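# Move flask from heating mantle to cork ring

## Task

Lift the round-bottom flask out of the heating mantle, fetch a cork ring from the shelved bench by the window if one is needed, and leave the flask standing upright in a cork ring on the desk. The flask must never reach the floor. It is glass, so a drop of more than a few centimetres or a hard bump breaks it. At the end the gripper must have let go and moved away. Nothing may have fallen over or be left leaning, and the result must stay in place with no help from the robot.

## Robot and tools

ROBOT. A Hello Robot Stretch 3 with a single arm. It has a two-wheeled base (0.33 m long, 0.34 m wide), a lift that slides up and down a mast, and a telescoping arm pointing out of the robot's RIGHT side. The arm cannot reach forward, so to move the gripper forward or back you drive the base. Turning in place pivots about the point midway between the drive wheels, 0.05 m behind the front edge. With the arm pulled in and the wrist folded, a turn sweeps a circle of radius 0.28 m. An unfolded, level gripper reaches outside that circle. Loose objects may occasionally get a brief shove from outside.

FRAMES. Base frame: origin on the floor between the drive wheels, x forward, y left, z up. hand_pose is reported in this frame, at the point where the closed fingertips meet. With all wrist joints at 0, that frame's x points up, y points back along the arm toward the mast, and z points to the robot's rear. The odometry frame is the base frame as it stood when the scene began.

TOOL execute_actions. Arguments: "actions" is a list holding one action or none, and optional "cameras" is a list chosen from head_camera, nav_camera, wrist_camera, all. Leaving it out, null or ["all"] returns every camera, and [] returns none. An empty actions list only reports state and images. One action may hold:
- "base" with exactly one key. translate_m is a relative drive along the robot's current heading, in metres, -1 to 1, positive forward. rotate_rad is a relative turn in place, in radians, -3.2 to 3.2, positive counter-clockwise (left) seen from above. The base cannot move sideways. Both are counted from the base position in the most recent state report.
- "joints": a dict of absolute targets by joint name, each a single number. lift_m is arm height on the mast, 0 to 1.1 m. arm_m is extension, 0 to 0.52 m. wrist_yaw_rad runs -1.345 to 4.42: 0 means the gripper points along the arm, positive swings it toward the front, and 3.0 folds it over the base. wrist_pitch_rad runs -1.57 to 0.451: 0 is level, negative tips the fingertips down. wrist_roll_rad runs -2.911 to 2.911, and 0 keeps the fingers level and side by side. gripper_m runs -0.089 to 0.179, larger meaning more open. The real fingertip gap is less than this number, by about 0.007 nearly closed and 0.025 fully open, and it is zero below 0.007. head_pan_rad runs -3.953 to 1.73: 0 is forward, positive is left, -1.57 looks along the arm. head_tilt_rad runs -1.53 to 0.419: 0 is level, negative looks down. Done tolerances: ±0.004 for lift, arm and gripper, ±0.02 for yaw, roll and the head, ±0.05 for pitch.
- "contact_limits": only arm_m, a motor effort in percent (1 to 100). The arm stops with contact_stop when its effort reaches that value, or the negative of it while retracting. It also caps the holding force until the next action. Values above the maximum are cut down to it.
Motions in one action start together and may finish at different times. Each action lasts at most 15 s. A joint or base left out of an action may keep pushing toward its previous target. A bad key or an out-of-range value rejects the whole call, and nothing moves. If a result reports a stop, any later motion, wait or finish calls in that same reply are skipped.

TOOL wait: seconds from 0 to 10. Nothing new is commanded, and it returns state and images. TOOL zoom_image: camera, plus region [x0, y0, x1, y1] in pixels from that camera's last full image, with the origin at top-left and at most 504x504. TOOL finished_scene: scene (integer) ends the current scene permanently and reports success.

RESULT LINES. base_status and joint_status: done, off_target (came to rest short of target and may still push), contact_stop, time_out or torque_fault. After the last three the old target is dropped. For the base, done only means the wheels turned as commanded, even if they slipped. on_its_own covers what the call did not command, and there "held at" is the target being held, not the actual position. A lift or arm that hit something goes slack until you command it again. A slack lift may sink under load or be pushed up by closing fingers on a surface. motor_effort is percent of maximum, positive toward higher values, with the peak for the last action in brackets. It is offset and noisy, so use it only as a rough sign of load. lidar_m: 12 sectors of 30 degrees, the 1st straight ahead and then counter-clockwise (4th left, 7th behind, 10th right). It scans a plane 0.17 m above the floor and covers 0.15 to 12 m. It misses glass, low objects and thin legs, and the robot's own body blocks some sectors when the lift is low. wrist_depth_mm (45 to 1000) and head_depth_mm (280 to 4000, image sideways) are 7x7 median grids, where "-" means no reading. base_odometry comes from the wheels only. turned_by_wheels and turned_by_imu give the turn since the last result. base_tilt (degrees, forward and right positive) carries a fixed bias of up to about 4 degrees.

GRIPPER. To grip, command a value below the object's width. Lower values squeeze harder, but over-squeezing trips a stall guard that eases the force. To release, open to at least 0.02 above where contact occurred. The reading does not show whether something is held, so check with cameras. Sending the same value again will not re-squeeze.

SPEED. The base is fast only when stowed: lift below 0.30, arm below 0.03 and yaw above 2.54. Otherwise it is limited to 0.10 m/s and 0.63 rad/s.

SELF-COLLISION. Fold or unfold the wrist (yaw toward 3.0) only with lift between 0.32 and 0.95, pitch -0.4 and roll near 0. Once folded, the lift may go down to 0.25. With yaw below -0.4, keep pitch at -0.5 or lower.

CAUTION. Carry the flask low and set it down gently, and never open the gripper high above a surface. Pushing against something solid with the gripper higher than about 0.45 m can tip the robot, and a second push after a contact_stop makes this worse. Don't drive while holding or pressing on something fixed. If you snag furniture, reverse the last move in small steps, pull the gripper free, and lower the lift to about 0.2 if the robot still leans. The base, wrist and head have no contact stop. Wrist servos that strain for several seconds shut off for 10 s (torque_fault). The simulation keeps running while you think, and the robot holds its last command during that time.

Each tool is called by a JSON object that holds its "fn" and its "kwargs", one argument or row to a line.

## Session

{"fn": "execute_actions", "kwargs": {
  "actions": []
}}

Scene clock: 0.00 s.
base_odometry: x=+0.000 y=+0.000 heading=+0.000 (m, m, rad; odometry frame)
turned_by_wheels: +0.000 (rad since the last result)
turned_by_imu: +0.000 (rad since the last result)
base_tilt: forward=-2.9 right=+0.2 (deg)
lidar_m: 2.04 1.60 1.64 1.14 1.47 2.28 1.82 2.07 1.61 1.56 1.63 1.52
head_depth_mm: 2062 2184 2194 2182 2171 1568 2143 / 2050 2191 2203 2191 2172 1570 2154 / 2039 2172 2187 2170 2178 1579 2144 / 2044 2176 2161 2155 2160 1594 2128 / 2025 2148 2144 2131 2153 1579 2158 / 2047 2170 2126 2157 2159 1497 2133 / 2035 2159 2155 2147 2141 1530 2167
base_status: not commanded
joint_positions: lift_m=+0.572 arm_m=-0.002 wrist_yaw_rad=+2.955 wrist_pitch_rad=-0.581 wrist_roll_rad=-0.006 gripper_m=+0.037 head_pan_rad=+0.002 head_tilt_rad=+0.001
joint_status: not commanded
motor_effort: left_wheel=+0 right_wheel=+0 lift_m=+27 arm_m=+0 wrist_yaw_rad=+0 wrist_pitch_rad=+6 wrist_roll_rad=+0 gripper_m=+0 head_pan_rad=+1 head_tilt_rad=+1 (%)
hand_pose: x=+0.0162 y=+0.0550 z=+0.5499 quat_wxyz=(+0.265, +0.691, +0.139, +0.658) (m; base frame)
wrist_depth_mm: - - - - - - - / - - - - - - - / - - - - - - - / - - - - - - - / 853 859 908 874 906 884 886 / 733 747 - 752 767 769 775 / 657 657 - 680 655 674 684
pictures: head_camera (sideways: a quarter turn clockwise sets it upright), nav_camera (sideways: a quarter turn counterclockwise sets it upright), wrist_camera
Images, in order (width x height): head_camera 896x504, nav_camera 672x504, wrist_camera 644x364.

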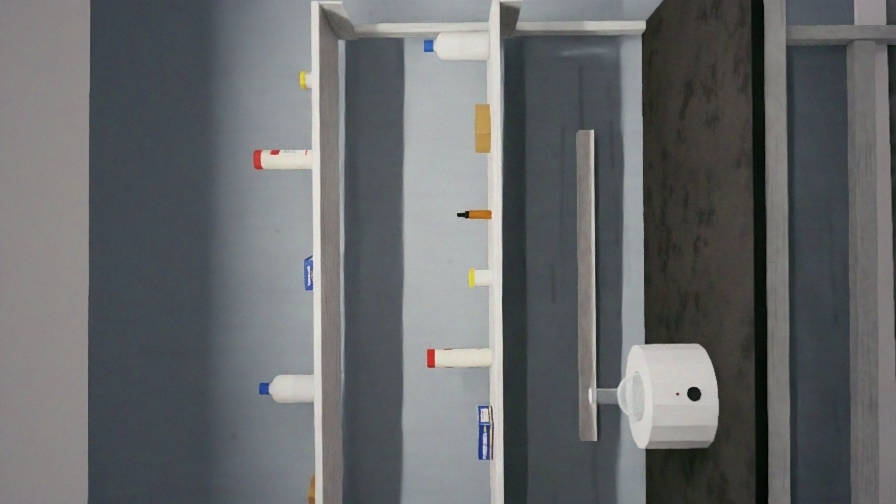

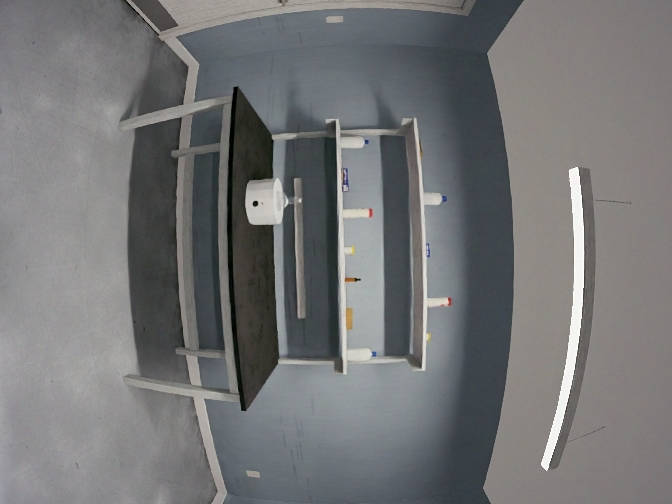

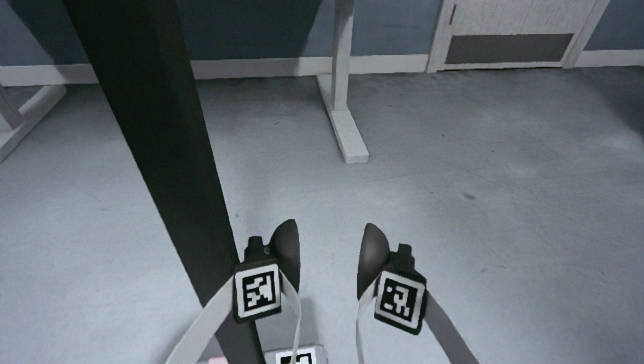

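{"fn": "execute_actions", "kwargs": {
  "actions": [
    {"joints":{"head_pan_rad":-3.14,"head_tilt_rad":-0.4,"lift_m":0.29,"wrist_pitch_rad":-0.4,"wrist_yaw_rad":3.0}}
  ],
  "cameras": ["head_camera","nav_camera"]
}}

Scene clock: 3.67 s.
base_odometry: x=+0.000 y=+0.000 heading=+0.000 (m, m, rad; odometry frame)
turned_by_wheels: +0.000 (rad since the last result)
turned_by_imu: +0.000 (rad since the last result)
base_tilt: forward=-2.9 right=+0.3 (deg)
lidar_m: 2.05 1.60 1.64 1.15 1.46 2.29 1.81 2.07 1.62 1.56 1.63 1.51
head_depth_mm: 2262 2466 2616 2859 2436 1857 1495 / 2267 2403 2572 2751 2228 1843 1492 / 2295 2442 2494 2796 2423 1825 1481 / 2273 2393 2444 2738 2435 1866 1491 / 2263 2388 2465 2491 2413 1821 1496 / 2276 2404 2508 2110 2410 1852 1485 / 2266 2381 2501 2742 2391 1833 1483
base_status: not commanded
joint_positions: lift_m=+0.291 arm_m=-0.002 wrist_yaw_rad=+2.999 wrist_pitch_rad=-0.421 wrist_roll_rad=-0.006 gripper_m=+0.037 head_pan_rad=-3.133 head_tilt_rad=-0.395
joint_status: all done
motor_effort: left_wheel=+0(1) right_wheel=+0(0) lift_m=+11(23) arm_m=-1(1) wrist_yaw_rad=+1(3) wrist_pitch_rad=+11(11) wrist_roll_rad=+0(0) gripper_m=+0(0) head_pan_rad=-5(54) head_tilt_rad=-2(23) (%)
hand_pose: x=+0.0107 y=+0.0792 z=+0.3027 quat_wxyz=(+0.197, +0.698, +0.099, +0.681) (m; base frame)
wrist_depth_mm: - - - - - - - / - - - - - - - / - - - - - - - / 758 760 790 792 804 820 835 / 610 618 655 623 647 645 654 / 508 506 - 525 537 534 543 / 445 - - - 440 452 459
pictures: head_camera (sideways: a quarter turn clockwise sets it upright), nav_camera (sideways: a quarter turn counterclockwise sets it upright)
Images, in order (width x height): head_camera 896x504, nav_camera 672x504.

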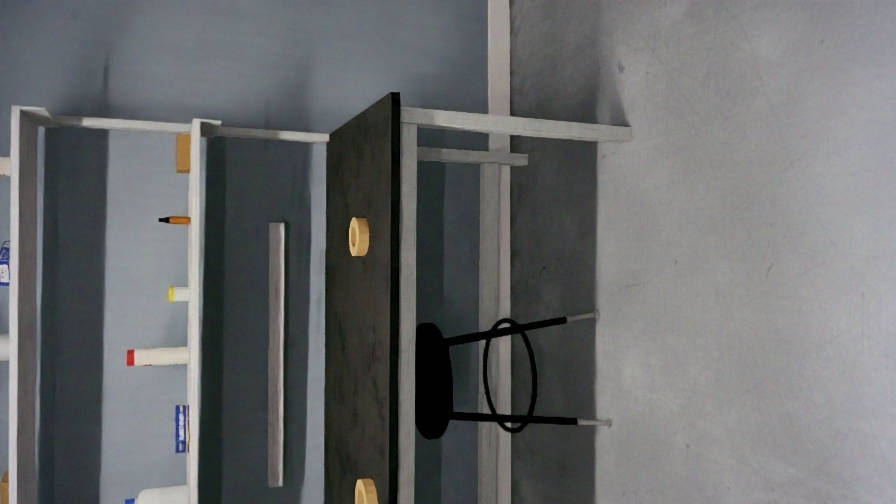

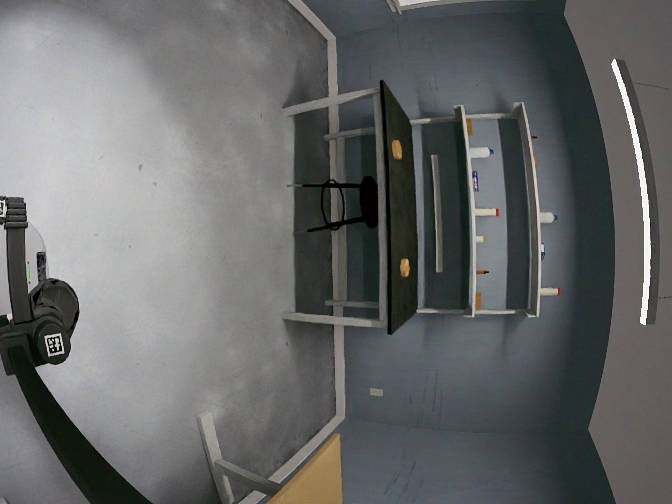

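{"fn": "execute_actions", "kwargs": {
  "actions": [
    {"base":{"translate_m":-1.0}}
  ],
  "cameras": ["head_camera"]
}}

{"fn": "execute_actions", "kwargs": {
  "actions": [
    {"base":{"translate_m":-0.22},"joints":{"lift_m":0.55}}
  ],
  "cameras": []
}}

{"fn": "execute_actions", "kwargs": {
  "actions": [
    {"base":{"rotate_rad":-1.63},"joints":{"lift_m":0.85,"wrist_yaw_rad":0,"gripper_m":0.179,"head_pan_rad":-1.57,"head_tilt_rad":-0.6}}
  ],
  "cameras": ["head_camera","wrist_camera"]
}}

Scene clock: 9.13 s.
base_odometry: x=-1.000 y=+0.000 heading=+0.000 (m, m, rad; odometry frame)
turned_by_wheels: +0.000 (rad since the last result)
turned_by_imu: -0.009 (rad since the last result)
base_tilt: forward=-2.9 right=+0.3 (deg)
lidar_m: 2.45 1.67 1.65 1.10 1.65 0.87 0.98 1.02 1.28 1.58 1.62 2.21
head_depth_mm: 1370 1349 1558 1537 998 1711 1403 / 1383 1454 1577 1447 988 1729 1488 / 1378 1424 1564 1442 990 1721 1485 / 1373 1429 1533 1430 989 1737 1486 / 1375 1434 1515 1431 991 1728 1486 / 1365 1426 1519 1425 987 1525 1438 / 1363 1426 1526 1436 987 1662 1471
base_status: done
joint_positions: lift_m=+0.291 arm_m=-0.002 wrist_yaw_rad=+2.999 wrist_pitch_rad=-0.421 wrist_roll_rad=-0.006 gripper_m=+0.037 head_pan_rad=-3.133 head_tilt_rad=-0.396
joint_status: not commanded
motor_effort: left_wheel=+1(12) right_wheel=-1(7) lift_m=+11(11) arm_m=-1(1) wrist_yaw_rad=+2(2) wrist_pitch_rad=+11(11) wrist_roll_rad=+0(0) gripper_m=+1(0) head_pan_rad=-4(4) head_tilt_rad=-1(3) (%)
hand_pose: x=+0.0105 y=+0.0793 z=+0.3028 quat_wxyz=(+0.197, +0.698, +0.099, +0.682) (m; base frame)
wrist_depth_mm: - - - - - - - / - - - - - - - / - - - - - - - / 740 766 775 793 809 835 830 / 602 616 649 629 657 649 651 / 510 508 - 526 532 544 551 / 447 - - - 441 459 458
pictures: head_camera (sideways: a quarter turn clockwise sets it upright)
Images, in order (width x height): head_camera 896x504.

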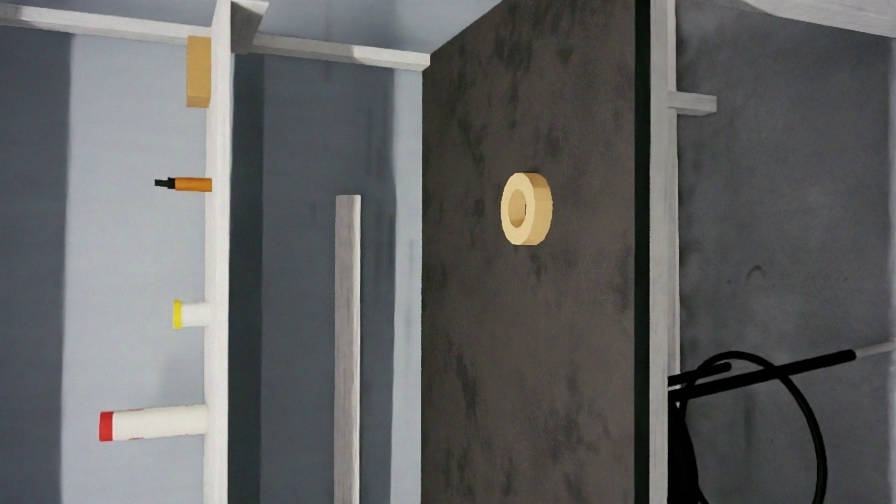

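Scene clock: 12.83 s.
base_odometry: x=-1.220 y=+0.000 heading=+0.000 (m, m, rad; odometry frame)
turned_by_wheels: +0.000 (rad since the last result)
turned_by_imu: -0.002 (rad since the last result)
base_tilt: forward=-2.9 right=+0.3 (deg)
lidar_m: 2.66 1.84 1.65 1.13 1.66 0.68 0.76 0.82 1.16 1.98 1.64 2.21
head_depth_mm: 1185 1228 1331 1359 995 758 1401 / 1183 1249 1351 1404 996 756 1408 / 1175 1245 1342 1412 993 756 1405 / 1183 1235 1334 1402 990 755 1416 / 1181 1232 1325 1393 989 757 1396 / 1166 1237 1318 1392 992 756 1119 / 1161 1075 1316 1391 990 754 1410
base_status: done
joint_positions: lift_m=+0.549 arm_m=-0.002 wrist_yaw_rad=+2.999 wrist_pitch_rad=-0.420 wrist_roll_rad=-0.006 gripper_m=+0.037 head_pan_rad=-3.133 head_tilt_rad=-0.396
joint_status: all done
motor_effort: left_wheel=+1(12) right_wheel=-1(4) lift_m=+41(39) arm_m=+0(1) wrist_yaw_rad=+1(2) wrist_pitch_rad=+11(11) wrist_roll_rad=+0(0) gripper_m=+0(0) head_pan_rad=-4(4) head_tilt_rad=-2(2) (%)
hand_pose: x=+0.0105 y=+0.0793 z=+0.5613 quat_wxyz=(+0.196, +0.698, +0.099, +0.682) (m; base frame)
wrist_depth_mm: - - - - - - - / - - - - - - - / - - - - - - - / - - - - - - - / 965 997 - - - - - / 799 821 - 842 856 860 867 / 676 702 718 721 704 740 752
pictures: none
No camera images: the call's "cameras" was empty. Leave "cameras" out to get every camera's image.

Scene clock: 16.40 s.
base_odometry: x=-1.220 y=+0.000 heading=-1.630 (m, m, rad; odometry frame)
turned_by_wheels: -1.630 (rad since the last result)
turned_by_imu: -1.624 (rad since the last result)
base_tilt: forward=-3.0 right=+0.3 (deg)
lidar_m: 2.17 1.63 2.09 3.26 1.84 1.68 1.12 1.63 0.68 0.76 0.76 1.16
head_depth_mm: 1066 1302 1448 969 786 1531 - / 1159 1311 1321 971 784 1567 - / 1157 1294 1345 974 760 1553 - / 1144 1278 1336 930 759 1613 - / 1132 1264 1327 964 753 1516 1289 / 1120 1250 1318 962 752 1238 1256 / 1113 1230 1322 963 753 1479 1290
base_status: done
joint_positions: lift_m=+0.849 arm_m=-0.002 wrist_yaw_rad=+0.001 wrist_pitch_rad=-0.420 wrist_roll_rad=-0.006 gripper_m=+0.179 head_pan_rad=-1.577 head_tilt_rad=-0.592
joint_status: all done
motor_effort: left_wheel=+5(11) right_wheel=-3(5) lift_m=+41(42) arm_m=-1(0) wrist_yaw_rad=-1(2) wrist_pitch_rad=+11(11) wrist_roll_rad=+0(0) gripper_m=+1(94) head_pan_rad=+4(50) head_tilt_rad=-3(17) (%)
hand_pose: x=-0.0213 y=-0.3666 z=+0.8614 quat_wxyz=(+0.694, +0.148, -0.689, -0.147) (m; base frame)
wrist_depth_mm: 975 989 - - - - - / 775 799 838 860 902 - - / 518 534 548 531 571 592 - / 396 406 409 419 425 429 447 / 428 369 427 431 427 374 380 / - - - - - - - / - 952 - - - 635 -
pictures: head_camera (sideways: a quarter turn clockwise sets it upright), wrist_camera
Images, in order (width x height): head_camera 896x504, wrist_camera 644x364.

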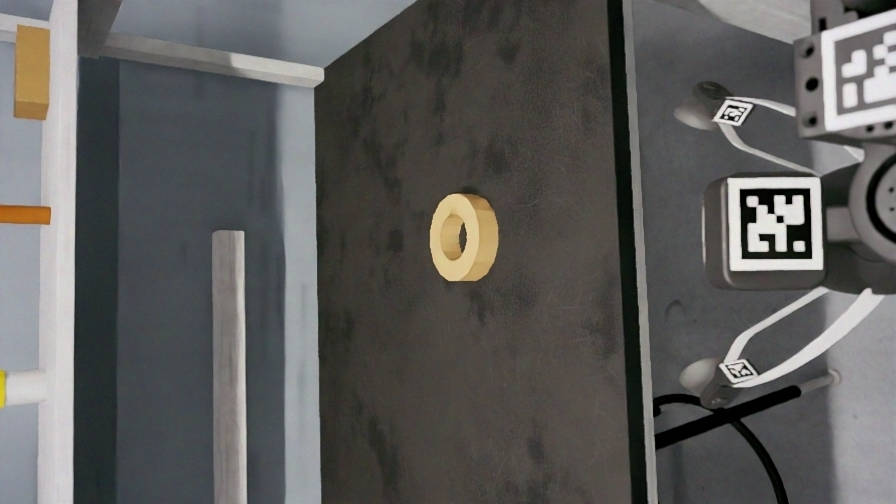

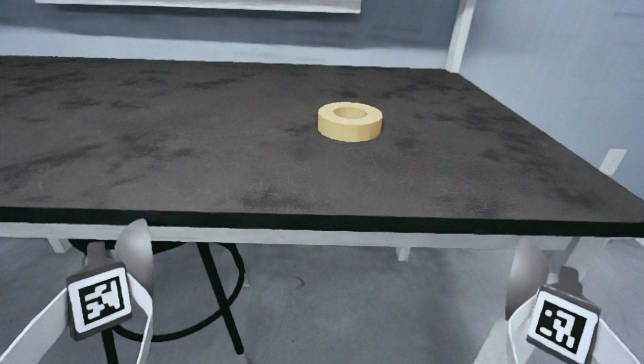

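{"fn": "execute_actions", "kwargs": {
  "actions": [
    {"base":{"rotate_rad":-0.035},"joints":{"lift_m":0.80,"arm_m":0.34}}
  ],
  "cameras": ["wrist_camera"]
}}

Scene clock: 20.33 s.
base_odometry: x=-1.220 y=+0.000 heading=-1.665 (m, m, rad; odometry frame)
turned_by_wheels: -0.035 (rad since the last result)
turned_by_imu: -0.035 (rad since the last result)
base_tilt: forward=-2.9 right=+0.3 (deg)
lidar_m: 2.17 1.64 2.03 3.26 1.84 1.70 1.12 1.62 0.68 1.22 0.76 1.15
head_depth_mm: 1062 1349 1501 972 787 - - / 1146 1285 1336 1011 - 1492 1299 / 1171 1323 1328 - 759 1528 1289 / 1143 1289 1338 1093 720 1536 1289 / 1142 1266 1331 1002 756 1523 1294 / 1130 1227 1327 959 754 1491 1256 / 1110 1206 1316 962 752 1453 1286
base_status: done
joint_positions: lift_m=+0.801 arm_m=+0.340 wrist_yaw_rad=+0.000 wrist_pitch_rad=-0.420 wrist_roll_rad=-0.006 gripper_m=+0.179 head_pan_rad=-1.577 head_tilt_rad=-0.593
joint_status: all done
motor_effort: left_wheel=+5(13) right_wheel=-3(7) lift_m=+11(41) arm_m=+2(3) wrist_yaw_rad=+0(1) wrist_pitch_rad=+11(11) wrist_roll_rad=+0(0) gripper_m=+0(0) head_pan_rad=+5(5) head_tilt_rad=-3(3) (%)
hand_pose: x=-0.0215 y=-0.7089 z=+0.8130 quat_wxyz=(+0.694, +0.148, -0.689, -0.147) (m; base frame)
wrist_depth_mm: 669 675 686 696 716 707 715 / 611 621 647 661 690 761 801 / 410 418 426 434 447 459 850 / 310 314 319 273 333 335 343 / 248 260 254 216 244 267 269 / 211 211 212 207 216 220 226 / - 177 181 184 186 185 195
pictures: wrist_camera
Images, in order (width x height): wrist_camera 644x364.

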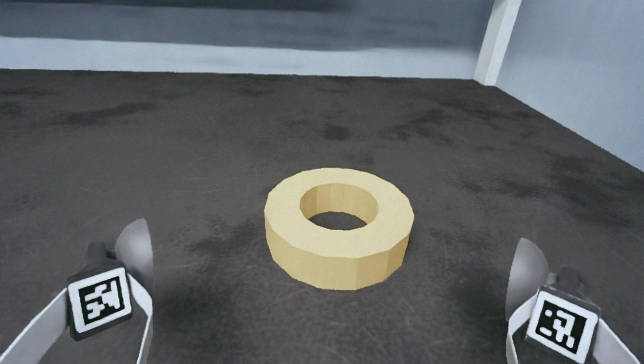

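{"fn": "execute_actions", "kwargs": {
  "actions": [
    {"base":{"rotate_rad":-0.005},"joints":{"lift_m":0.768,"arm_m":0.422,"gripper_m":0.155}}
  ],
  "cameras": ["wrist_camera"]
}}

Scene clock: 22.50 s.
base_odometry: x=-1.220 y=+0.000 heading=-1.669 (m, m, rad; odometry frame)
turned_by_wheels: -0.005 (rad since the last result)
turned_by_imu: -0.005 (rad since the last result)
base_tilt: forward=-2.9 right=+0.3 (deg)
lidar_m: 2.17 1.64 2.03 2.67 1.84 1.70 1.13 1.62 0.68 1.22 0.76 1.15
head_depth_mm: 1061 1359 1506 978 785 926 - / 1143 1314 1324 1014 - 1494 1272 / 1159 1321 1344 - 755 1526 1288 / 1155 1287 1332 - 734 1517 1292 / 1143 1256 1321 1001 757 1516 1284 / 1122 1237 1332 967 753 1450 1261 / 1113 1205 1316 958 753 1440 1284
base_status: done
joint_positions: lift_m=+0.769 arm_m=+0.422 wrist_yaw_rad=+0.000 wrist_pitch_rad=-0.420 wrist_roll_rad=-0.006 gripper_m=+0.155 head_pan_rad=-1.577 head_tilt_rad=-0.593
joint_status: all done
motor_effort: left_wheel=+4(12) right_wheel=-3(7) lift_m=+11(6) arm_m=+1(1) wrist_yaw_rad=-1(0) wrist_pitch_rad=+11(11) wrist_roll_rad=+0(0) gripper_m=+0(86) head_pan_rad=+5(5) head_tilt_rad=-3(3) (%)
hand_pose: x=-0.0215 y=-0.7909 z=+0.7810 quat_wxyz=(+0.694, +0.148, -0.689, -0.147) (m; base frame)
wrist_depth_mm: 589 603 619 624 637 635 654 / 497 505 522 545 563 571 716 / 336 340 346 354 367 376 386 / 253 256 259 265 270 275 282 / 203 212 192 187 176 218 221 / 170 - 147 176 141 185 181 / - 143 140 118 123 148 155
pictures: wrist_camera
Images, in order (width x height): wrist_camera 644x364.

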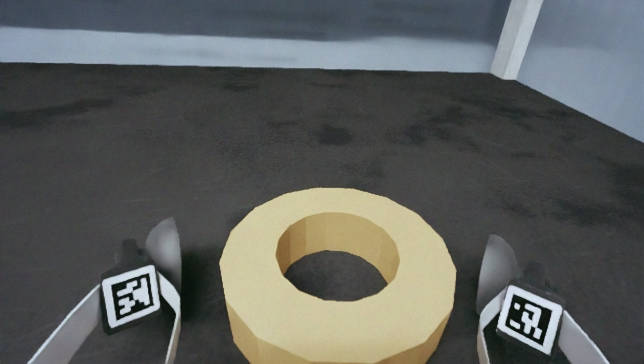

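{"fn": "execute_actions", "kwargs": {
  "actions": [
    {"joints":{"gripper_m":0.07}}
  ],
  "cameras": []
}}

{"fn": "execute_actions", "kwargs": {
  "actions": [
    {"joints":{"lift_m":0.80,"head_pan_rad":-3.4}}
  ]
}}

Scene clock: 24.07 s.
base_odometry: x=-1.220 y=+0.000 heading=-1.669 (m, m, rad; odometry frame)
turned_by_wheels: +0.000 (rad since the last result)
turned_by_imu: +0.000 (rad since the last result)
base_tilt: forward=-2.9 right=+0.3 (deg)
lidar_m: 2.17 1.64 2.02 2.68 1.84 1.70 1.13 1.62 0.68 1.22 0.76 1.15
head_depth_mm: 1057 1363 1515 977 787 921 - / 1142 1301 1330 1008 - 1488 1261 / 1164 1314 1339 - 756 1530 1302 / 1150 1292 1352 - 733 1519 1295 / 1134 1261 1336 977 755 1532 1293 / 1125 1241 1332 955 750 1445 1262 / 1111 1215 1312 956 748 1434 1279
base_status: not commanded
joint_positions: lift_m=+0.769 arm_m=+0.422 wrist_yaw_rad=+0.000 wrist_pitch_rad=-0.420 wrist_roll_rad=-0.006 gripper_m=+0.071 head_pan_rad=-1.577 head_tilt_rad=-0.593
joint_status: all done
motor_effort: left_wheel=+4(4) right_wheel=-3(3) lift_m=+11(11) arm_m=+2(2) wrist_yaw_rad=+0(1) wrist_pitch_rad=+11(11) wrist_roll_rad=+0(0) gripper_m=-22(97) head_pan_rad=+3(4) head_tilt_rad=-3(3) (%)
hand_pose: x=-0.0215 y=-0.7909 z=+0.7810 quat_wxyz=(+0.694, +0.148, -0.689, -0.147) (m; base frame)
wrist_depth_mm: 595 606 612 624 644 628 656 / 494 511 522 544 562 574 725 / 336 340 349 354 362 374 384 / 253 256 261 263 270 275 279 / 203 205 171 184 175 217 220 / 170 174 136 176 139 183 182 / 145 145 127 117 122 148 154
pictures: none
No camera images: the call's "cameras" was empty. Leave "cameras" out to get every camera's image.

Scene clock: 25.50 s.
base_odometry: x=-1.220 y=+0.000 heading=-1.669 (m, m, rad; odometry frame)
turned_by_wheels: +0.000 (rad since the last result)
turned_by_imu: +0.000 (rad since the last result)
base_tilt: forward=-2.9 right=+0.3 (deg)
lidar_m: 2.17 1.64 2.02 2.68 1.84 1.70 1.13 1.62 0.68 1.22 0.76 1.15
head_depth_mm: 1678 1879 1459 2134 1882 - - / 1609 1791 1454 1193 1862 - - / 1553 1705 1443 1132 1861 1654 - / 1496 1637 1442 1087 1859 - - / 1441 1579 1431 1039 1854 1603 - / 1387 1517 1432 1033 1742 1546 1266 / 1349 1470 1514 1740 1851 1521 1280
base_status: not commanded
joint_positions: lift_m=+0.799 arm_m=+0.422 wrist_yaw_rad=+0.000 wrist_pitch_rad=-0.420 wrist_roll_rad=-0.006 gripper_m=+0.074 head_pan_rad=-3.393 head_tilt_rad=-0.593
joint_status: all done
motor_effort: left_wheel=+4(4) right_wheel=-3(3) lift_m=+42(44) arm_m=+2(2) wrist_yaw_rad=+1(0) wrist_pitch_rad=+11(11) wrist_roll_rad=+0(0) gripper_m=-21(22) head_pan_rad=-5(52) head_tilt_rad=-3(3) (%)
hand_pose: x=-0.0215 y=-0.7909 z=+0.8114 quat_wxyz=(+0.694, +0.148, -0.689, -0.147) (m; base frame)
wrist_depth_mm: 588 607 613 626 634 635 656 / 614 627 634 658 666 676 713 / 405 409 422 431 444 454 770 / 305 311 315 322 327 334 339 / 246 249 171 184 176 265 267 / 206 210 136 213 139 223 219 / 177 176 127 116 121 180 187
pictures: head_camera (sideways: a quarter turn clockwise sets it upright), nav_camera (sideways: a quarter turn counterclockwise sets it upright), wrist_camera
Images, in order (width x height): head_camera 896x504, nav_camera 672x504, wrist_camera 644x364.

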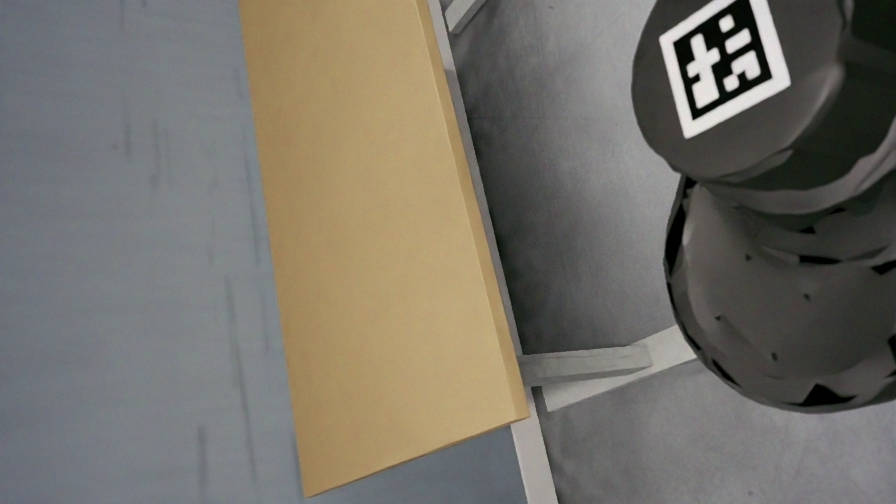

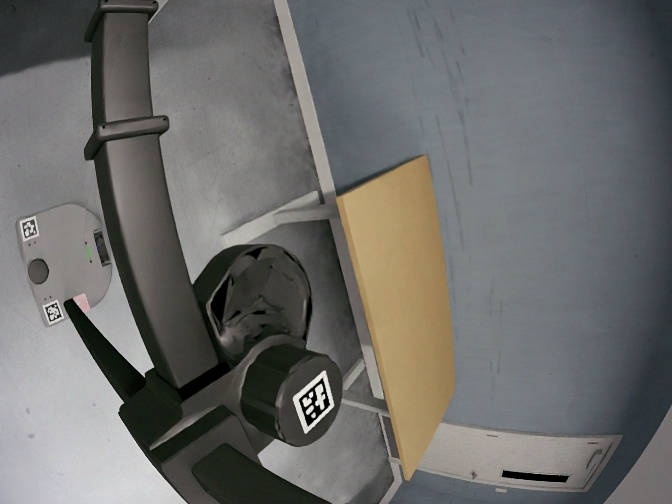

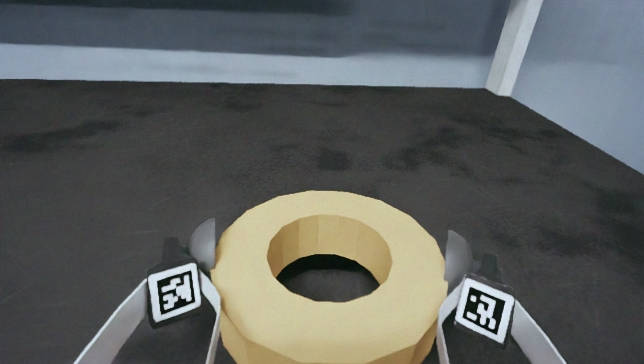

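{"fn": "execute_actions", "kwargs": {
  "actions": [
    {"base":{"rotate_rad":-1.33},"joints":{"lift_m":0.85,"arm_m":0.15,"head_pan_rad":-1.57}}
  ],
  "cameras": []
}}

{"fn": "execute_actions", "kwargs": {
  "actions": [
    {"base":{"translate_m":-1.0},"joints":{"arm_m":0.42}}
  ]
}}

Scene clock: 29.23 s.
base_odometry: x=-1.220 y=+0.000 heading=-2.999 (m, m, rad; odometry frame)
turned_by_wheels: -1.330 (rad since the last result)
turned_by_imu: -1.325 (rad since the last result)
base_tilt: forward=-2.9 right=+0.4 (deg)
lidar_m: 0.76 0.82 1.15 1.64 1.69 2.62 2.75 1.84 1.12 1.59 0.70 0.68
head_depth_mm: 1342 1496 1468 1055 - - 1268 / 1358 1490 1447 1086 - - 1298 / 1372 1502 1666 1842 - - 1294 / 1377 1518 1693 1870 - - 1293 / 1397 1533 1685 1916 1752 1512 1298 / 1400 1544 1708 1919 1857 1516 1289 / 1421 1575 1746 1977 1844 1527 1287
base_status: done
joint_positions: lift_m=+0.849 arm_m=+0.150 wrist_yaw_rad=+0.000 wrist_pitch_rad=-0.420 wrist_roll_rad=-0.006 gripper_m=+0.074 head_pan_rad=-1.577 head_tilt_rad=-0.593
joint_status: all done
motor_effort: left_wheel=+5(13) right_wheel=-3(8) lift_m=+41(43) arm_m=-3(3) wrist_yaw_rad=+0(1) wrist_pitch_rad=+11(11) wrist_roll_rad=+0(0) gripper_m=-21(21) head_pan_rad=+4(53) head_tilt_rad=-3(3) (%)
hand_pose: x=-0.0216 y=-0.5194 z=+0.8614 quat_wxyz=(+0.694, +0.148, -0.689, -0.147) (m; base frame)
wrist_depth_mm: - - - - - - 948 / - - - - - - - / - - - - - 692 725 / - - - - - 506 519 / - - 172 184 176 441 430 / - - 136 - 139 - - / - - 126 116 121 - -
pictures: none
No camera images: the call's "cameras" was empty. Leave "cameras" out to get every camera's image.

Scene clock: 40.60 s.
base_odometry: x=-0.230 y=+0.142 heading=-2.999 (m, m, rad; odometry frame)
turned_by_wheels: +0.000 (rad since the last result)
turned_by_imu: -0.006 (rad since the last result)
base_tilt: forward=-2.9 right=+0.3 (deg)
lidar_m: 2.08 1.95 1.71 1.69 1.85 1.78 1.76 1.78 1.09 1.45 1.22 1.57
head_depth_mm: 1220 1344 1409 1098 - - 1253 / 1222 1350 1435 - 1294 1542 1299 / 1236 1367 1444 968 875 1517 1285 / 1260 1378 1458 949 899 1521 1296 / 1265 1388 1429 994 891 1532 1295 / 1268 1408 1450 1041 892 1513 1293 / 1288 1422 1431 1036 890 1517 1294
base_status: done
joint_positions: lift_m=+0.849 arm_m=+0.420 wrist_yaw_rad=+0.000 wrist_pitch_rad=-0.420 wrist_roll_rad=-0.006 gripper_m=+0.074 head_pan_rad=-1.577 head_tilt_rad=-0.593
joint_status: all done
motor_effort: left_wheel=+5(6) right_wheel=-3(6) lift_m=+41(41) arm_m=+2(3) wrist_yaw_rad=+0(0) wrist_pitch_rad=+11(11) wrist_roll_rad=+0(0) gripper_m=-21(21) head_pan_rad=+3(4) head_tilt_rad=-4(3) (%)
hand_pose: x=-0.0216 y=-0.7889 z=+0.8614 quat_wxyz=(+0.694, +0.148, -0.689, -0.147) (m; base frame)
wrist_depth_mm: 810 780 745 708 677 655 626 / 888 852 816 777 739 698 671 / 619 626 652 658 674 695 693 / 466 472 484 492 501 507 518 / 377 377 173 184 177 401 411 / 315 324 136 325 139 340 334 / 272 269 126 116 121 276 286
pictures: head_camera (sideways: a quarter turn clockwise sets it upright), nav_camera (sideways: a quarter turn counterclockwise sets it upright), wrist_camera
Images, in order (width x height): head_camera 896x504, nav_camera 672x504, wrist_camera 644x364.

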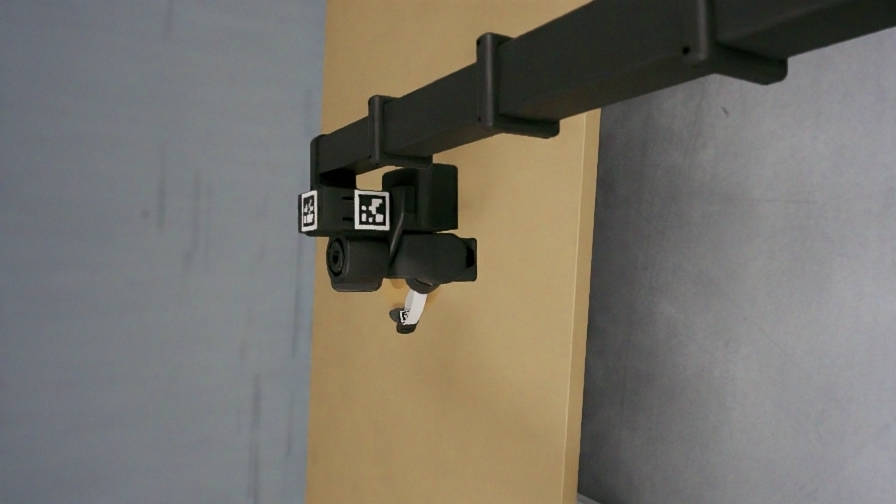

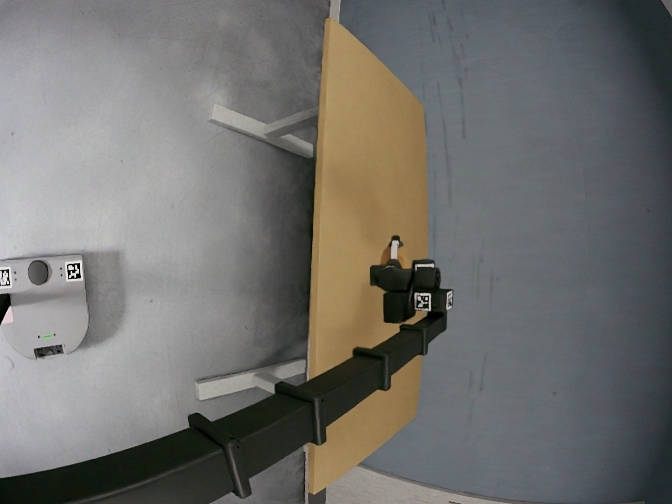

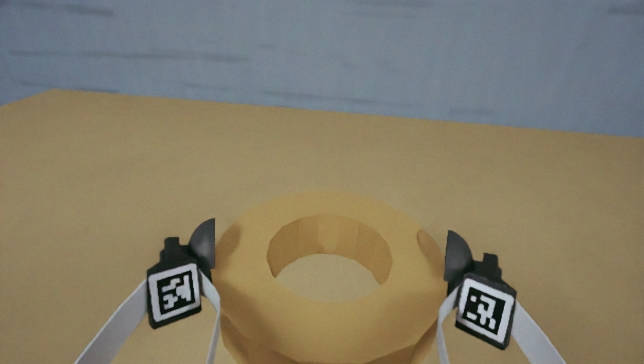

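Same desk height as before.

{"fn": "execute_actions", "kwargs": {
  "actions": [
    {"base":{"translate_m":-0.45},"joints":{"arm_m":0.38,"lift_m":0.75}}
  ],
  "cameras": ["nav_camera","wrist_camera"]
}}

Scene clock: 46.73 s.
base_odometry: x=+0.215 y=+0.206 heading=-2.999 (m, m, rad; odometry frame)
turned_by_wheels: +0.000 (rad since the last result)
turned_by_imu: -0.003 (rad since the last result)
base_tilt: forward=-2.9 right=+0.3 (deg)
lidar_m: 2.00 2.36 1.77 1.76 1.92 1.43 1.84 1.32 1.40 0.93 1.49 1.50
head_depth_mm: 1161 1276 1409 1575 1703 1575 - / 1173 1292 1378 1066 847 - 1279 / 1188 1297 1376 1135 781 1451 1266 / 1205 1308 1390 1128 792 1513 1285 / 1218 1332 1395 1044 845 1521 1281 / 1218 1345 1417 1035 838 1520 1285 / 1218 1350 1413 1029 835 1521 1293
base_status: done
joint_positions: lift_m=+0.751 arm_m=+0.380 wrist_yaw_rad=+0.000 wrist_pitch_rad=-0.420 wrist_roll_rad=-0.006 gripper_m=+0.074 head_pan_rad=-1.577 head_tilt_rad=-0.593
joint_status: all done
motor_effort: left_wheel=+5(7) right_wheel=-3(7) lift_m=+11(39) arm_m=-2(2) wrist_yaw_rad=-1(1) wrist_pitch_rad=+11(11) wrist_roll_rad=+0(0) gripper_m=-21(21) head_pan_rad=+4(4) head_tilt_rad=-3(3) (%)
hand_pose: x=-0.0216 y=-0.7494 z=+0.7630 quat_wxyz=(+0.694, +0.148, -0.689, -0.147) (m; base frame)
wrist_depth_mm: 781 757 732 689 671 634 600 / 579 598 612 639 658 664 654 / 391 398 406 415 427 437 712 / 295 298 304 309 316 323 362 / 235 240 172 183 177 256 259 / 198 203 136 205 139 213 212 / 170 169 127 116 121 173 180
pictures: nav_camera (sideways: a quarter turn counterclockwise sets it upright), wrist_camera
Images, in order (width x height): nav_camera 672x504, wrist_camera 644x364.

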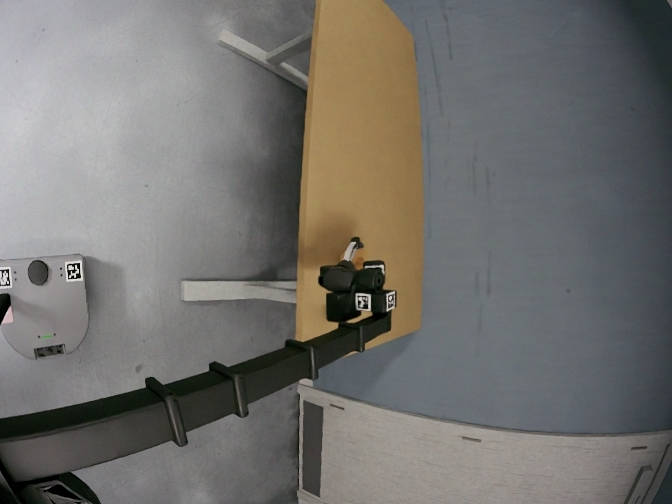

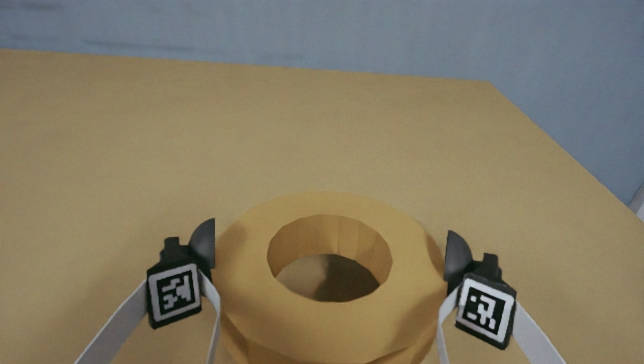

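{"fn": "execute_actions", "kwargs": {
  "actions": [
    {"joints":{"lift_m":0.729}}
  ],
  "cameras": []
}}

{"fn": "execute_actions", "kwargs": {
  "actions": [
    {"joints":{"gripper_m":0.15}}
  ],
  "cameras": ["wrist_camera"]
}}

{"fn": "execute_actions", "kwargs": {
  "actions": [
    {"joints":{"lift_m":0.79}}
  ],
  "cameras": []
}}

{"fn": "execute_actions", "kwargs": {
  "actions": [
    {"base":{"translate_m":-0.57},"joints":{"lift_m":0.89,"arm_m":0.1,"wrist_pitch_rad":0,"head_tilt_rad":-0.4,"gripper_m":0.12}}
  ],
  "cameras": []
}}

{"fn": "execute_actions", "kwargs": {
  "actions": [
    {"base":{"rotate_rad":-1.71}}
  ],
  "cameras": ["head_camera","wrist_camera"]
}}

Scene clock: 48.37 s.
base_odometry: x=+0.215 y=+0.206 heading=-2.999 (m, m, rad; odometry frame)
turned_by_wheels: +0.000 (rad since the last result)
turned_by_imu: +0.000 (rad since the last result)
base_tilt: forward=-2.9 right=+0.2 (deg)
lidar_m: 2.00 2.36 1.78 1.76 1.92 1.43 1.83 1.32 1.40 0.93 1.49 1.50
head_depth_mm: 1161 1281 1404 1586 1712 1532 1329 / 1171 1287 1379 1051 843 - 1268 / 1187 1301 1386 1114 777 1443 1263 / 1198 1319 1392 1120 791 1524 1291 / 1203 1317 1405 1040 841 1523 1289 / 1218 1336 1415 1034 839 1515 1288 / 1228 1350 1428 1038 838 1508 1279
base_status: not commanded
joint_positions: lift_m=+0.730 arm_m=+0.380 wrist_yaw_rad=+0.000 wrist_pitch_rad=-0.420 wrist_roll_rad=-0.006 gripper_m=+0.074 head_pan_rad=-1.577 head_tilt_rad=-0.593
joint_status: all done
motor_effort: left_wheel=+5(5) right_wheel=-3(3) lift_m=+11(9) arm_m=-2(3) wrist_yaw_rad=+0(1) wrist_pitch_rad=+11(10) wrist_roll_rad=+0(0) gripper_m=-21(21) head_pan_rad=+4(4) head_tilt_rad=-3(3) (%)
hand_pose: x=-0.0216 y=-0.7494 z=+0.7420 quat_wxyz=(+0.694, +0.148, -0.689, -0.147) (m; base frame)
wrist_depth_mm: 782 754 726 673 663 637 605 / 503 514 534 542 571 664 658 / 341 349 353 361 372 380 696 / 257 262 264 270 275 280 287 / 207 211 173 184 176 222 225 / 173 177 136 179 140 187 184 / 149 148 127 116 121 151 158
pictures: none
No camera images: the call's "cameras" was empty. Leave "cameras" out to get every camera's image.

Scene clock: 49.63 s.
base_odometry: x=+0.215 y=+0.206 heading=-2.999 (m, m, rad; odometry frame)
turned_by_wheels: +0.000 (rad since the last result)
turned_by_imu: +0.000 (rad since the last result)
base_tilt: forward=-3.0 right=+0.2 (deg)
lidar_m: 2.00 2.35 1.77 1.75 1.92 1.43 1.83 1.33 1.40 0.93 1.49 1.50
head_depth_mm: 1163 1283 1411 1593 1714 1541 1321 / 1167 1290 1391 1048 843 - 1272 / 1191 1299 1369 1116 778 1446 1257 / 1197 1308 1388 1125 791 1525 1289 / 1199 1318 1405 1042 839 1522 1291 / 1220 1350 1416 1037 836 1504 1283 / 1221 1349 1423 1029 837 1508 1291
base_status: not commanded
joint_positions: lift_m=+0.730 arm_m=+0.380 wrist_yaw_rad=+0.000 wrist_pitch_rad=-0.420 wrist_roll_rad=-0.006 gripper_m=+0.150 head_pan_rad=-1.577 head_tilt_rad=-0.593
joint_status: all done
motor_effort: left_wheel=+5(5) right_wheel=-3(3) lift_m=+11(11) arm_m=-2(2) wrist_yaw_rad=+0(2) wrist_pitch_rad=+11(11) wrist_roll_rad=+0(0) gripper_m=+0(87) head_pan_rad=+3(5) head_tilt_rad=-3(3) (%)
hand_pose: x=-0.0216 y=-0.7494 z=+0.7420 quat_wxyz=(+0.694, +0.148, -0.689, -0.147) (m; base frame)
wrist_depth_mm: 794 741 715 690 649 626 611 / 508 521 533 557 574 666 647 / 344 348 357 366 371 379 688 / 256 262 265 273 277 282 285 / 207 218 196 187 181 223 224 / 173 - 150 179 149 188 185 / 153 148 142 121 130 152 157
pictures: wrist_camera
Images, in order (width x height): wrist_camera 644x364.

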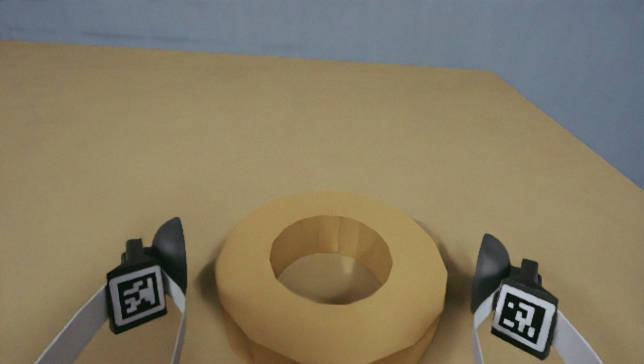

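Scene clock: 51.03 s.
base_odometry: x=+0.215 y=+0.206 heading=-2.999 (m, m, rad; odometry frame)
turned_by_wheels: +0.000 (rad since the last result)
turned_by_imu: +0.000 (rad since the last result)
base_tilt: forward=-2.9 right=+0.3 (deg)
lidar_m: 2.00 2.36 1.77 1.76 1.91 1.43 1.84 1.33 1.40 0.93 1.49 1.50
head_depth_mm: 1155 1276 1411 1575 1728 1612 - / 1167 1289 1396 1116 - 1489 1297 / 1194 1294 1372 - 792 1457 1264 / 1190 1301 1383 - 818 1533 1284 / 1202 1334 1409 1034 838 1513 1282 / 1220 1341 1422 1036 837 1509 1284 / 1228 1347 1424 1038 838 1522 1286
base_status: not commanded
joint_positions: lift_m=+0.789 arm_m=+0.380 wrist_yaw_rad=+0.000 wrist_pitch_rad=-0.420 wrist_roll_rad=-0.006 gripper_m=+0.150 head_pan_rad=-1.577 head_tilt_rad=-0.593
joint_status: all done
motor_effort: left_wheel=+5(5) right_wheel=-3(3) lift_m=+41(45) arm_m=-3(2) wrist_yaw_rad=-1(0) wrist_pitch_rad=+11(11) wrist_roll_rad=+0(0) gripper_m=+1(1) head_pan_rad=+4(4) head_tilt_rad=-4(3) (%)
hand_pose: x=-0.0216 y=-0.7494 z=+0.8014 quat_wxyz=(+0.694, +0.148, -0.689, -0.147) (m; base frame)
wrist_depth_mm: 792 750 718 693 661 633 604 / 716 729 760 727 691 685 658 / 483 492 503 503 522 623 702 / 365 369 371 381 386 393 765 / 291 306 301 304 308 313 342 / 244 - 247 223 254 266 260 / 212 208 202 215 197 212 222
pictures: none
No camera images: the call's "cameras" was empty. Leave "cameras" out to get every camera's image.

Scene clock: 58.10 s.
base_odometry: x=+0.779 y=+0.287 heading=-2.999 (m, m, rad; odometry frame)
turned_by_wheels: +0.000 (rad since the last result)
turned_by_imu: -0.004 (rad since the last result)
base_tilt: forward=-2.9 right=+0.3 (deg)
lidar_m: 2.79 2.31 1.85 1.84 1.57 1.28 1.28 0.80 1.30 1.28 0.99 1.93
head_depth_mm: 1078 1147 1235 1322 1429 1510 - / 1085 1162 1243 1344 1447 - - / 1112 1186 1268 1370 1450 - - / 1121 1202 1277 1388 1469 - - / 1132 1208 1304 1403 1499 1634 1458 / 1138 1221 1311 1404 1519 1671 1473 / 1149 1237 1316 1398 1146 1676 1432
base_status: done
joint_positions: lift_m=+0.889 arm_m=+0.100 wrist_yaw_rad=+0.000 wrist_pitch_rad=-0.023 wrist_roll_rad=-0.006 gripper_m=+0.120 head_pan_rad=-1.577 head_tilt_rad=-0.408
joint_status: all done
motor_effort: left_wheel=+5(6) right_wheel=-3(7) lift_m=+41(44) arm_m=-3(3) wrist_yaw_rad=+0(0) wrist_pitch_rad=+12(14) wrist_roll_rad=+0(0) gripper_m=+1(88) head_pan_rad=+4(5) head_tilt_rad=+3(16) (%)
hand_pose: x=-0.0215 y=-0.5008 z=+0.9980 quat_wxyz=(+0.709, +0.008, -0.705, -0.008) (m; base frame)
wrist_depth_mm: - 990 934 898 847 836 791 / - - 991 919 870 829 818 / - - - 957 890 857 811 / - - - 992 909 884 842 / 949 995 - - 934 901 855 / 658 704 - - 993 916 881 / 508 - - - - 959 920
pictures: none
No camera images: the call's "cameras" was empty. Leave "cameras" out to get every camera's image.

Scene clock: 61.80 s.
base_odometry: x=+0.779 y=+0.287 heading=+1.575 (m, m, rad; odometry frame)
turned_by_wheels: -1.710 (rad since the last result)
turned_by_imu: -1.703 (rad since the last result)
base_tilt: forward=-2.9 right=+0.3 (deg)
lidar_m: 1.28 0.99 1.85 2.56 2.79 1.91 1.83 1.09 1.31 1.27 0.80 1.34
head_depth_mm: 1220 1275 1377 1395 970 817 - / 1216 1268 1375 1401 977 - - / 1220 1275 1366 1401 1018 - - / 1203 1099 1360 1392 873 - - / 1211 1261 1353 1024 855 770 1474 / 1199 1242 1358 1384 924 771 1475 / 1192 1246 1362 1380 970 768 1475
base_status: done
joint_positions: lift_m=+0.889 arm_m=+0.100 wrist_yaw_rad=+0.000 wrist_pitch_rad=-0.023 wrist_roll_rad=-0.006 gripper_m=+0.120 head_pan_rad=-1.577 head_tilt_rad=-0.408
joint_status: not commanded
motor_effort: left_wheel=+4(12) right_wheel=-3(7) lift_m=+41(41) arm_m=-3(3) wrist_yaw_rad=+0(0) wrist_pitch_rad=+12(12) wrist_roll_rad=+0(0) gripper_m=+0(0) head_pan_rad=+4(5) head_tilt_rad=+3(3) (%)
hand_pose: x=-0.0215 y=-0.5008 z=+0.9980 quat_wxyz=(+0.709, +0.008, -0.705, -0.008) (m; base frame)
wrist_depth_mm: - 934 987 978 986 973 964 / - 830 928 852 946 868 819 / - - - - - - - / - - - - - - - / - 934 608 513 976 - 977 / 565 623 489 471 644 710 682 / 442 432 461 470 479 461 502
pictures: head_camera (sideways: a quarter turn clockwise sets it upright), wrist_camera
Images, in order (width x height): head_camera 896x504, wrist_camera 644x364.

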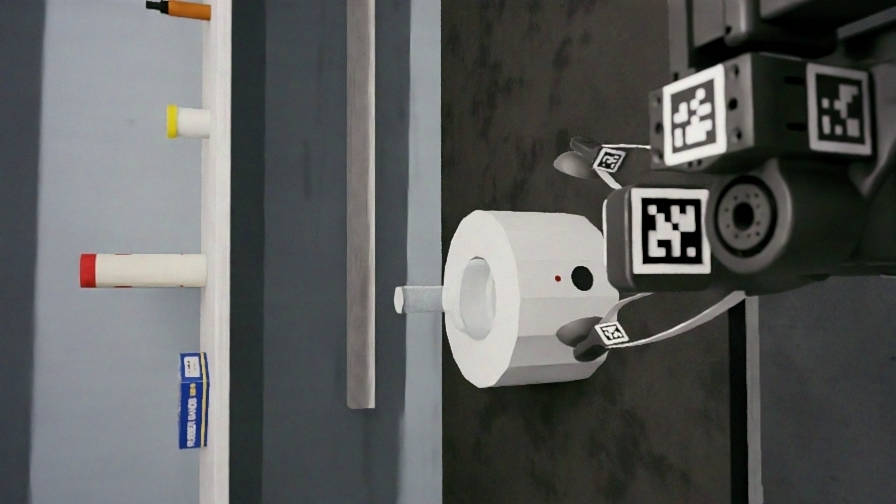

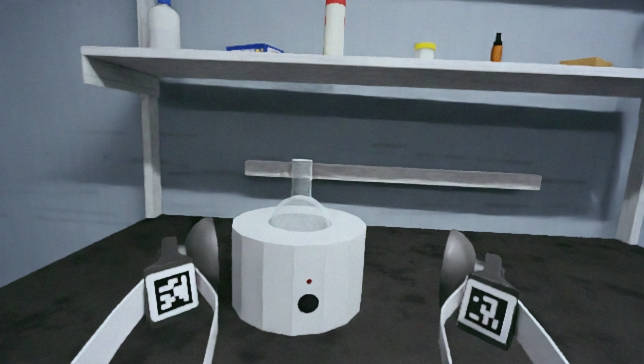

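{"fn": "execute_actions", "kwargs": {
  "actions": [
    {"base":{"rotate_rad":0.047},"joints":{"arm_m":0.42,"lift_m":0.876,"gripper_m":0.1}}
  ],
  "cameras": ["wrist_camera"]
}}

Scene clock: 65.73 s.
base_odometry: x=+0.779 y=+0.287 heading=+1.622 (m, m, rad; odometry frame)
turned_by_wheels: +0.047 (rad since the last result)
turned_by_imu: +0.046 (rad since the last result)
base_tilt: forward=-2.9 right=+0.3 (deg)
lidar_m: 1.28 0.99 1.93 3.20 3.34 1.89 1.84 1.09 1.30 1.27 0.80 1.32
head_depth_mm: 1202 1272 1358 1405 1022 - 1427 / 1210 1260 1355 1445 - 750 1467 / 1217 1262 1366 1451 893 772 1471 / 1191 1104 1358 1441 874 775 1466 / 1206 1250 1362 1346 879 774 1459 / 1207 1268 1381 1388 965 771 1470 / 1210 1276 1388 1383 971 782 1466
base_status: done
joint_positions: lift_m=+0.877 arm_m=+0.420 wrist_yaw_rad=+0.000 wrist_pitch_rad=-0.023 wrist_roll_rad=-0.006 gripper_m=+0.100 head_pan_rad=-1.577 head_tilt_rad=-0.408
joint_status: all done
motor_effort: left_wheel=-2(5) right_wheel=+1(2) lift_m=+11(37) arm_m=+2(1) wrist_yaw_rad=+0(1) wrist_pitch_rad=+12(12) wrist_roll_rad=+0(0) gripper_m=+0(77) head_pan_rad=+5(4) head_tilt_rad=+3(3) (%)
hand_pose: x=-0.0214 y=-0.8203 z=+0.9856 quat_wxyz=(+0.709, +0.008, -0.705, -0.008) (m; base frame)
wrist_depth_mm: 493 505 482 461 444 430 407 / 742 721 726 715 709 680 678 / 772 739 744 727 715 702 705 / 794 768 770 743 730 716 705 / 804 788 786 770 755 743 717 / 553 570 301 310 317 637 643 / 421 409 240 293 251 448 477
pictures: wrist_camera
Images, in order (width x height): wrist_camera 644x364.

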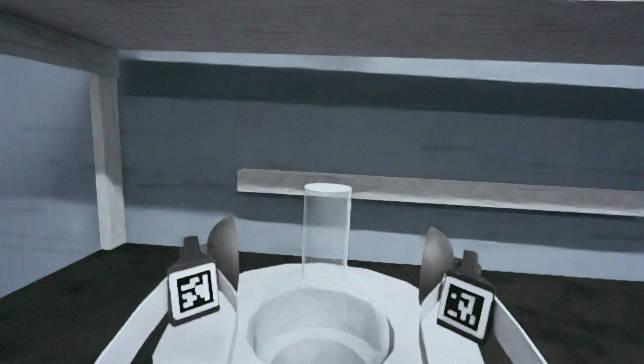

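{"fn": "execute_actions", "kwargs": {
  "actions": [
    {"joints":{"arm_m":0.478,"gripper_m":0.07}}
  ],
  "cameras": ["wrist_camera"]
}}

Scene clock: 67.50 s.
base_odometry: x=+0.779 y=+0.287 heading=+1.622 (m, m, rad; odometry frame)
turned_by_wheels: +0.000 (rad since the last result)
turned_by_imu: +0.000 (rad since the last result)
base_tilt: forward=-2.9 right=+0.4 (deg)
lidar_m: 1.28 0.99 1.94 3.19 3.33 1.88 1.84 1.09 1.30 1.27 0.80 1.32
head_depth_mm: 1200 1264 1366 1410 1050 - - / 1216 1260 1361 1445 - 775 1472 / 1212 1277 1357 - 910 773 1468 / 1191 1103 1347 - 866 772 1464 / 1206 1252 1368 1390 879 772 1475 / 1204 1270 1372 1394 965 765 1472 / 1203 1277 1380 1386 966 778 1457
base_status: not commanded
joint_positions: lift_m=+0.877 arm_m=+0.478 wrist_yaw_rad=+0.000 wrist_pitch_rad=-0.023 wrist_roll_rad=-0.006 gripper_m=+0.070 head_pan_rad=-1.577 head_tilt_rad=-0.408
joint_status: all done
motor_effort: left_wheel=-1(1) right_wheel=+0(1) lift_m=+11(11) arm_m=+2(2) wrist_yaw_rad=+0(0) wrist_pitch_rad=+12(12) wrist_roll_rad=+0(0) gripper_m=+0(88) head_pan_rad=+3(5) head_tilt_rad=+3(3) (%)
hand_pose: x=-0.0214 y=-0.8783 z=+0.9856 quat_wxyz=(+0.709, +0.008, -0.705, -0.008) (m; base frame)
wrist_depth_mm: 489 499 485 459 445 428 409 / 687 666 662 644 643 631 628 / 708 687 681 671 665 653 643 / 730 704 690 616 657 668 646 / 737 730 727 713 691 686 666 / 556 563 - 586 622 628 684 / 420 429 228 247 232 465 475
pictures: wrist_camera
Images, in order (width x height): wrist_camera 644x364.

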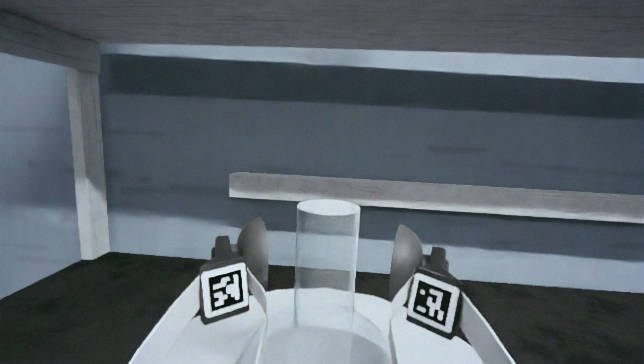

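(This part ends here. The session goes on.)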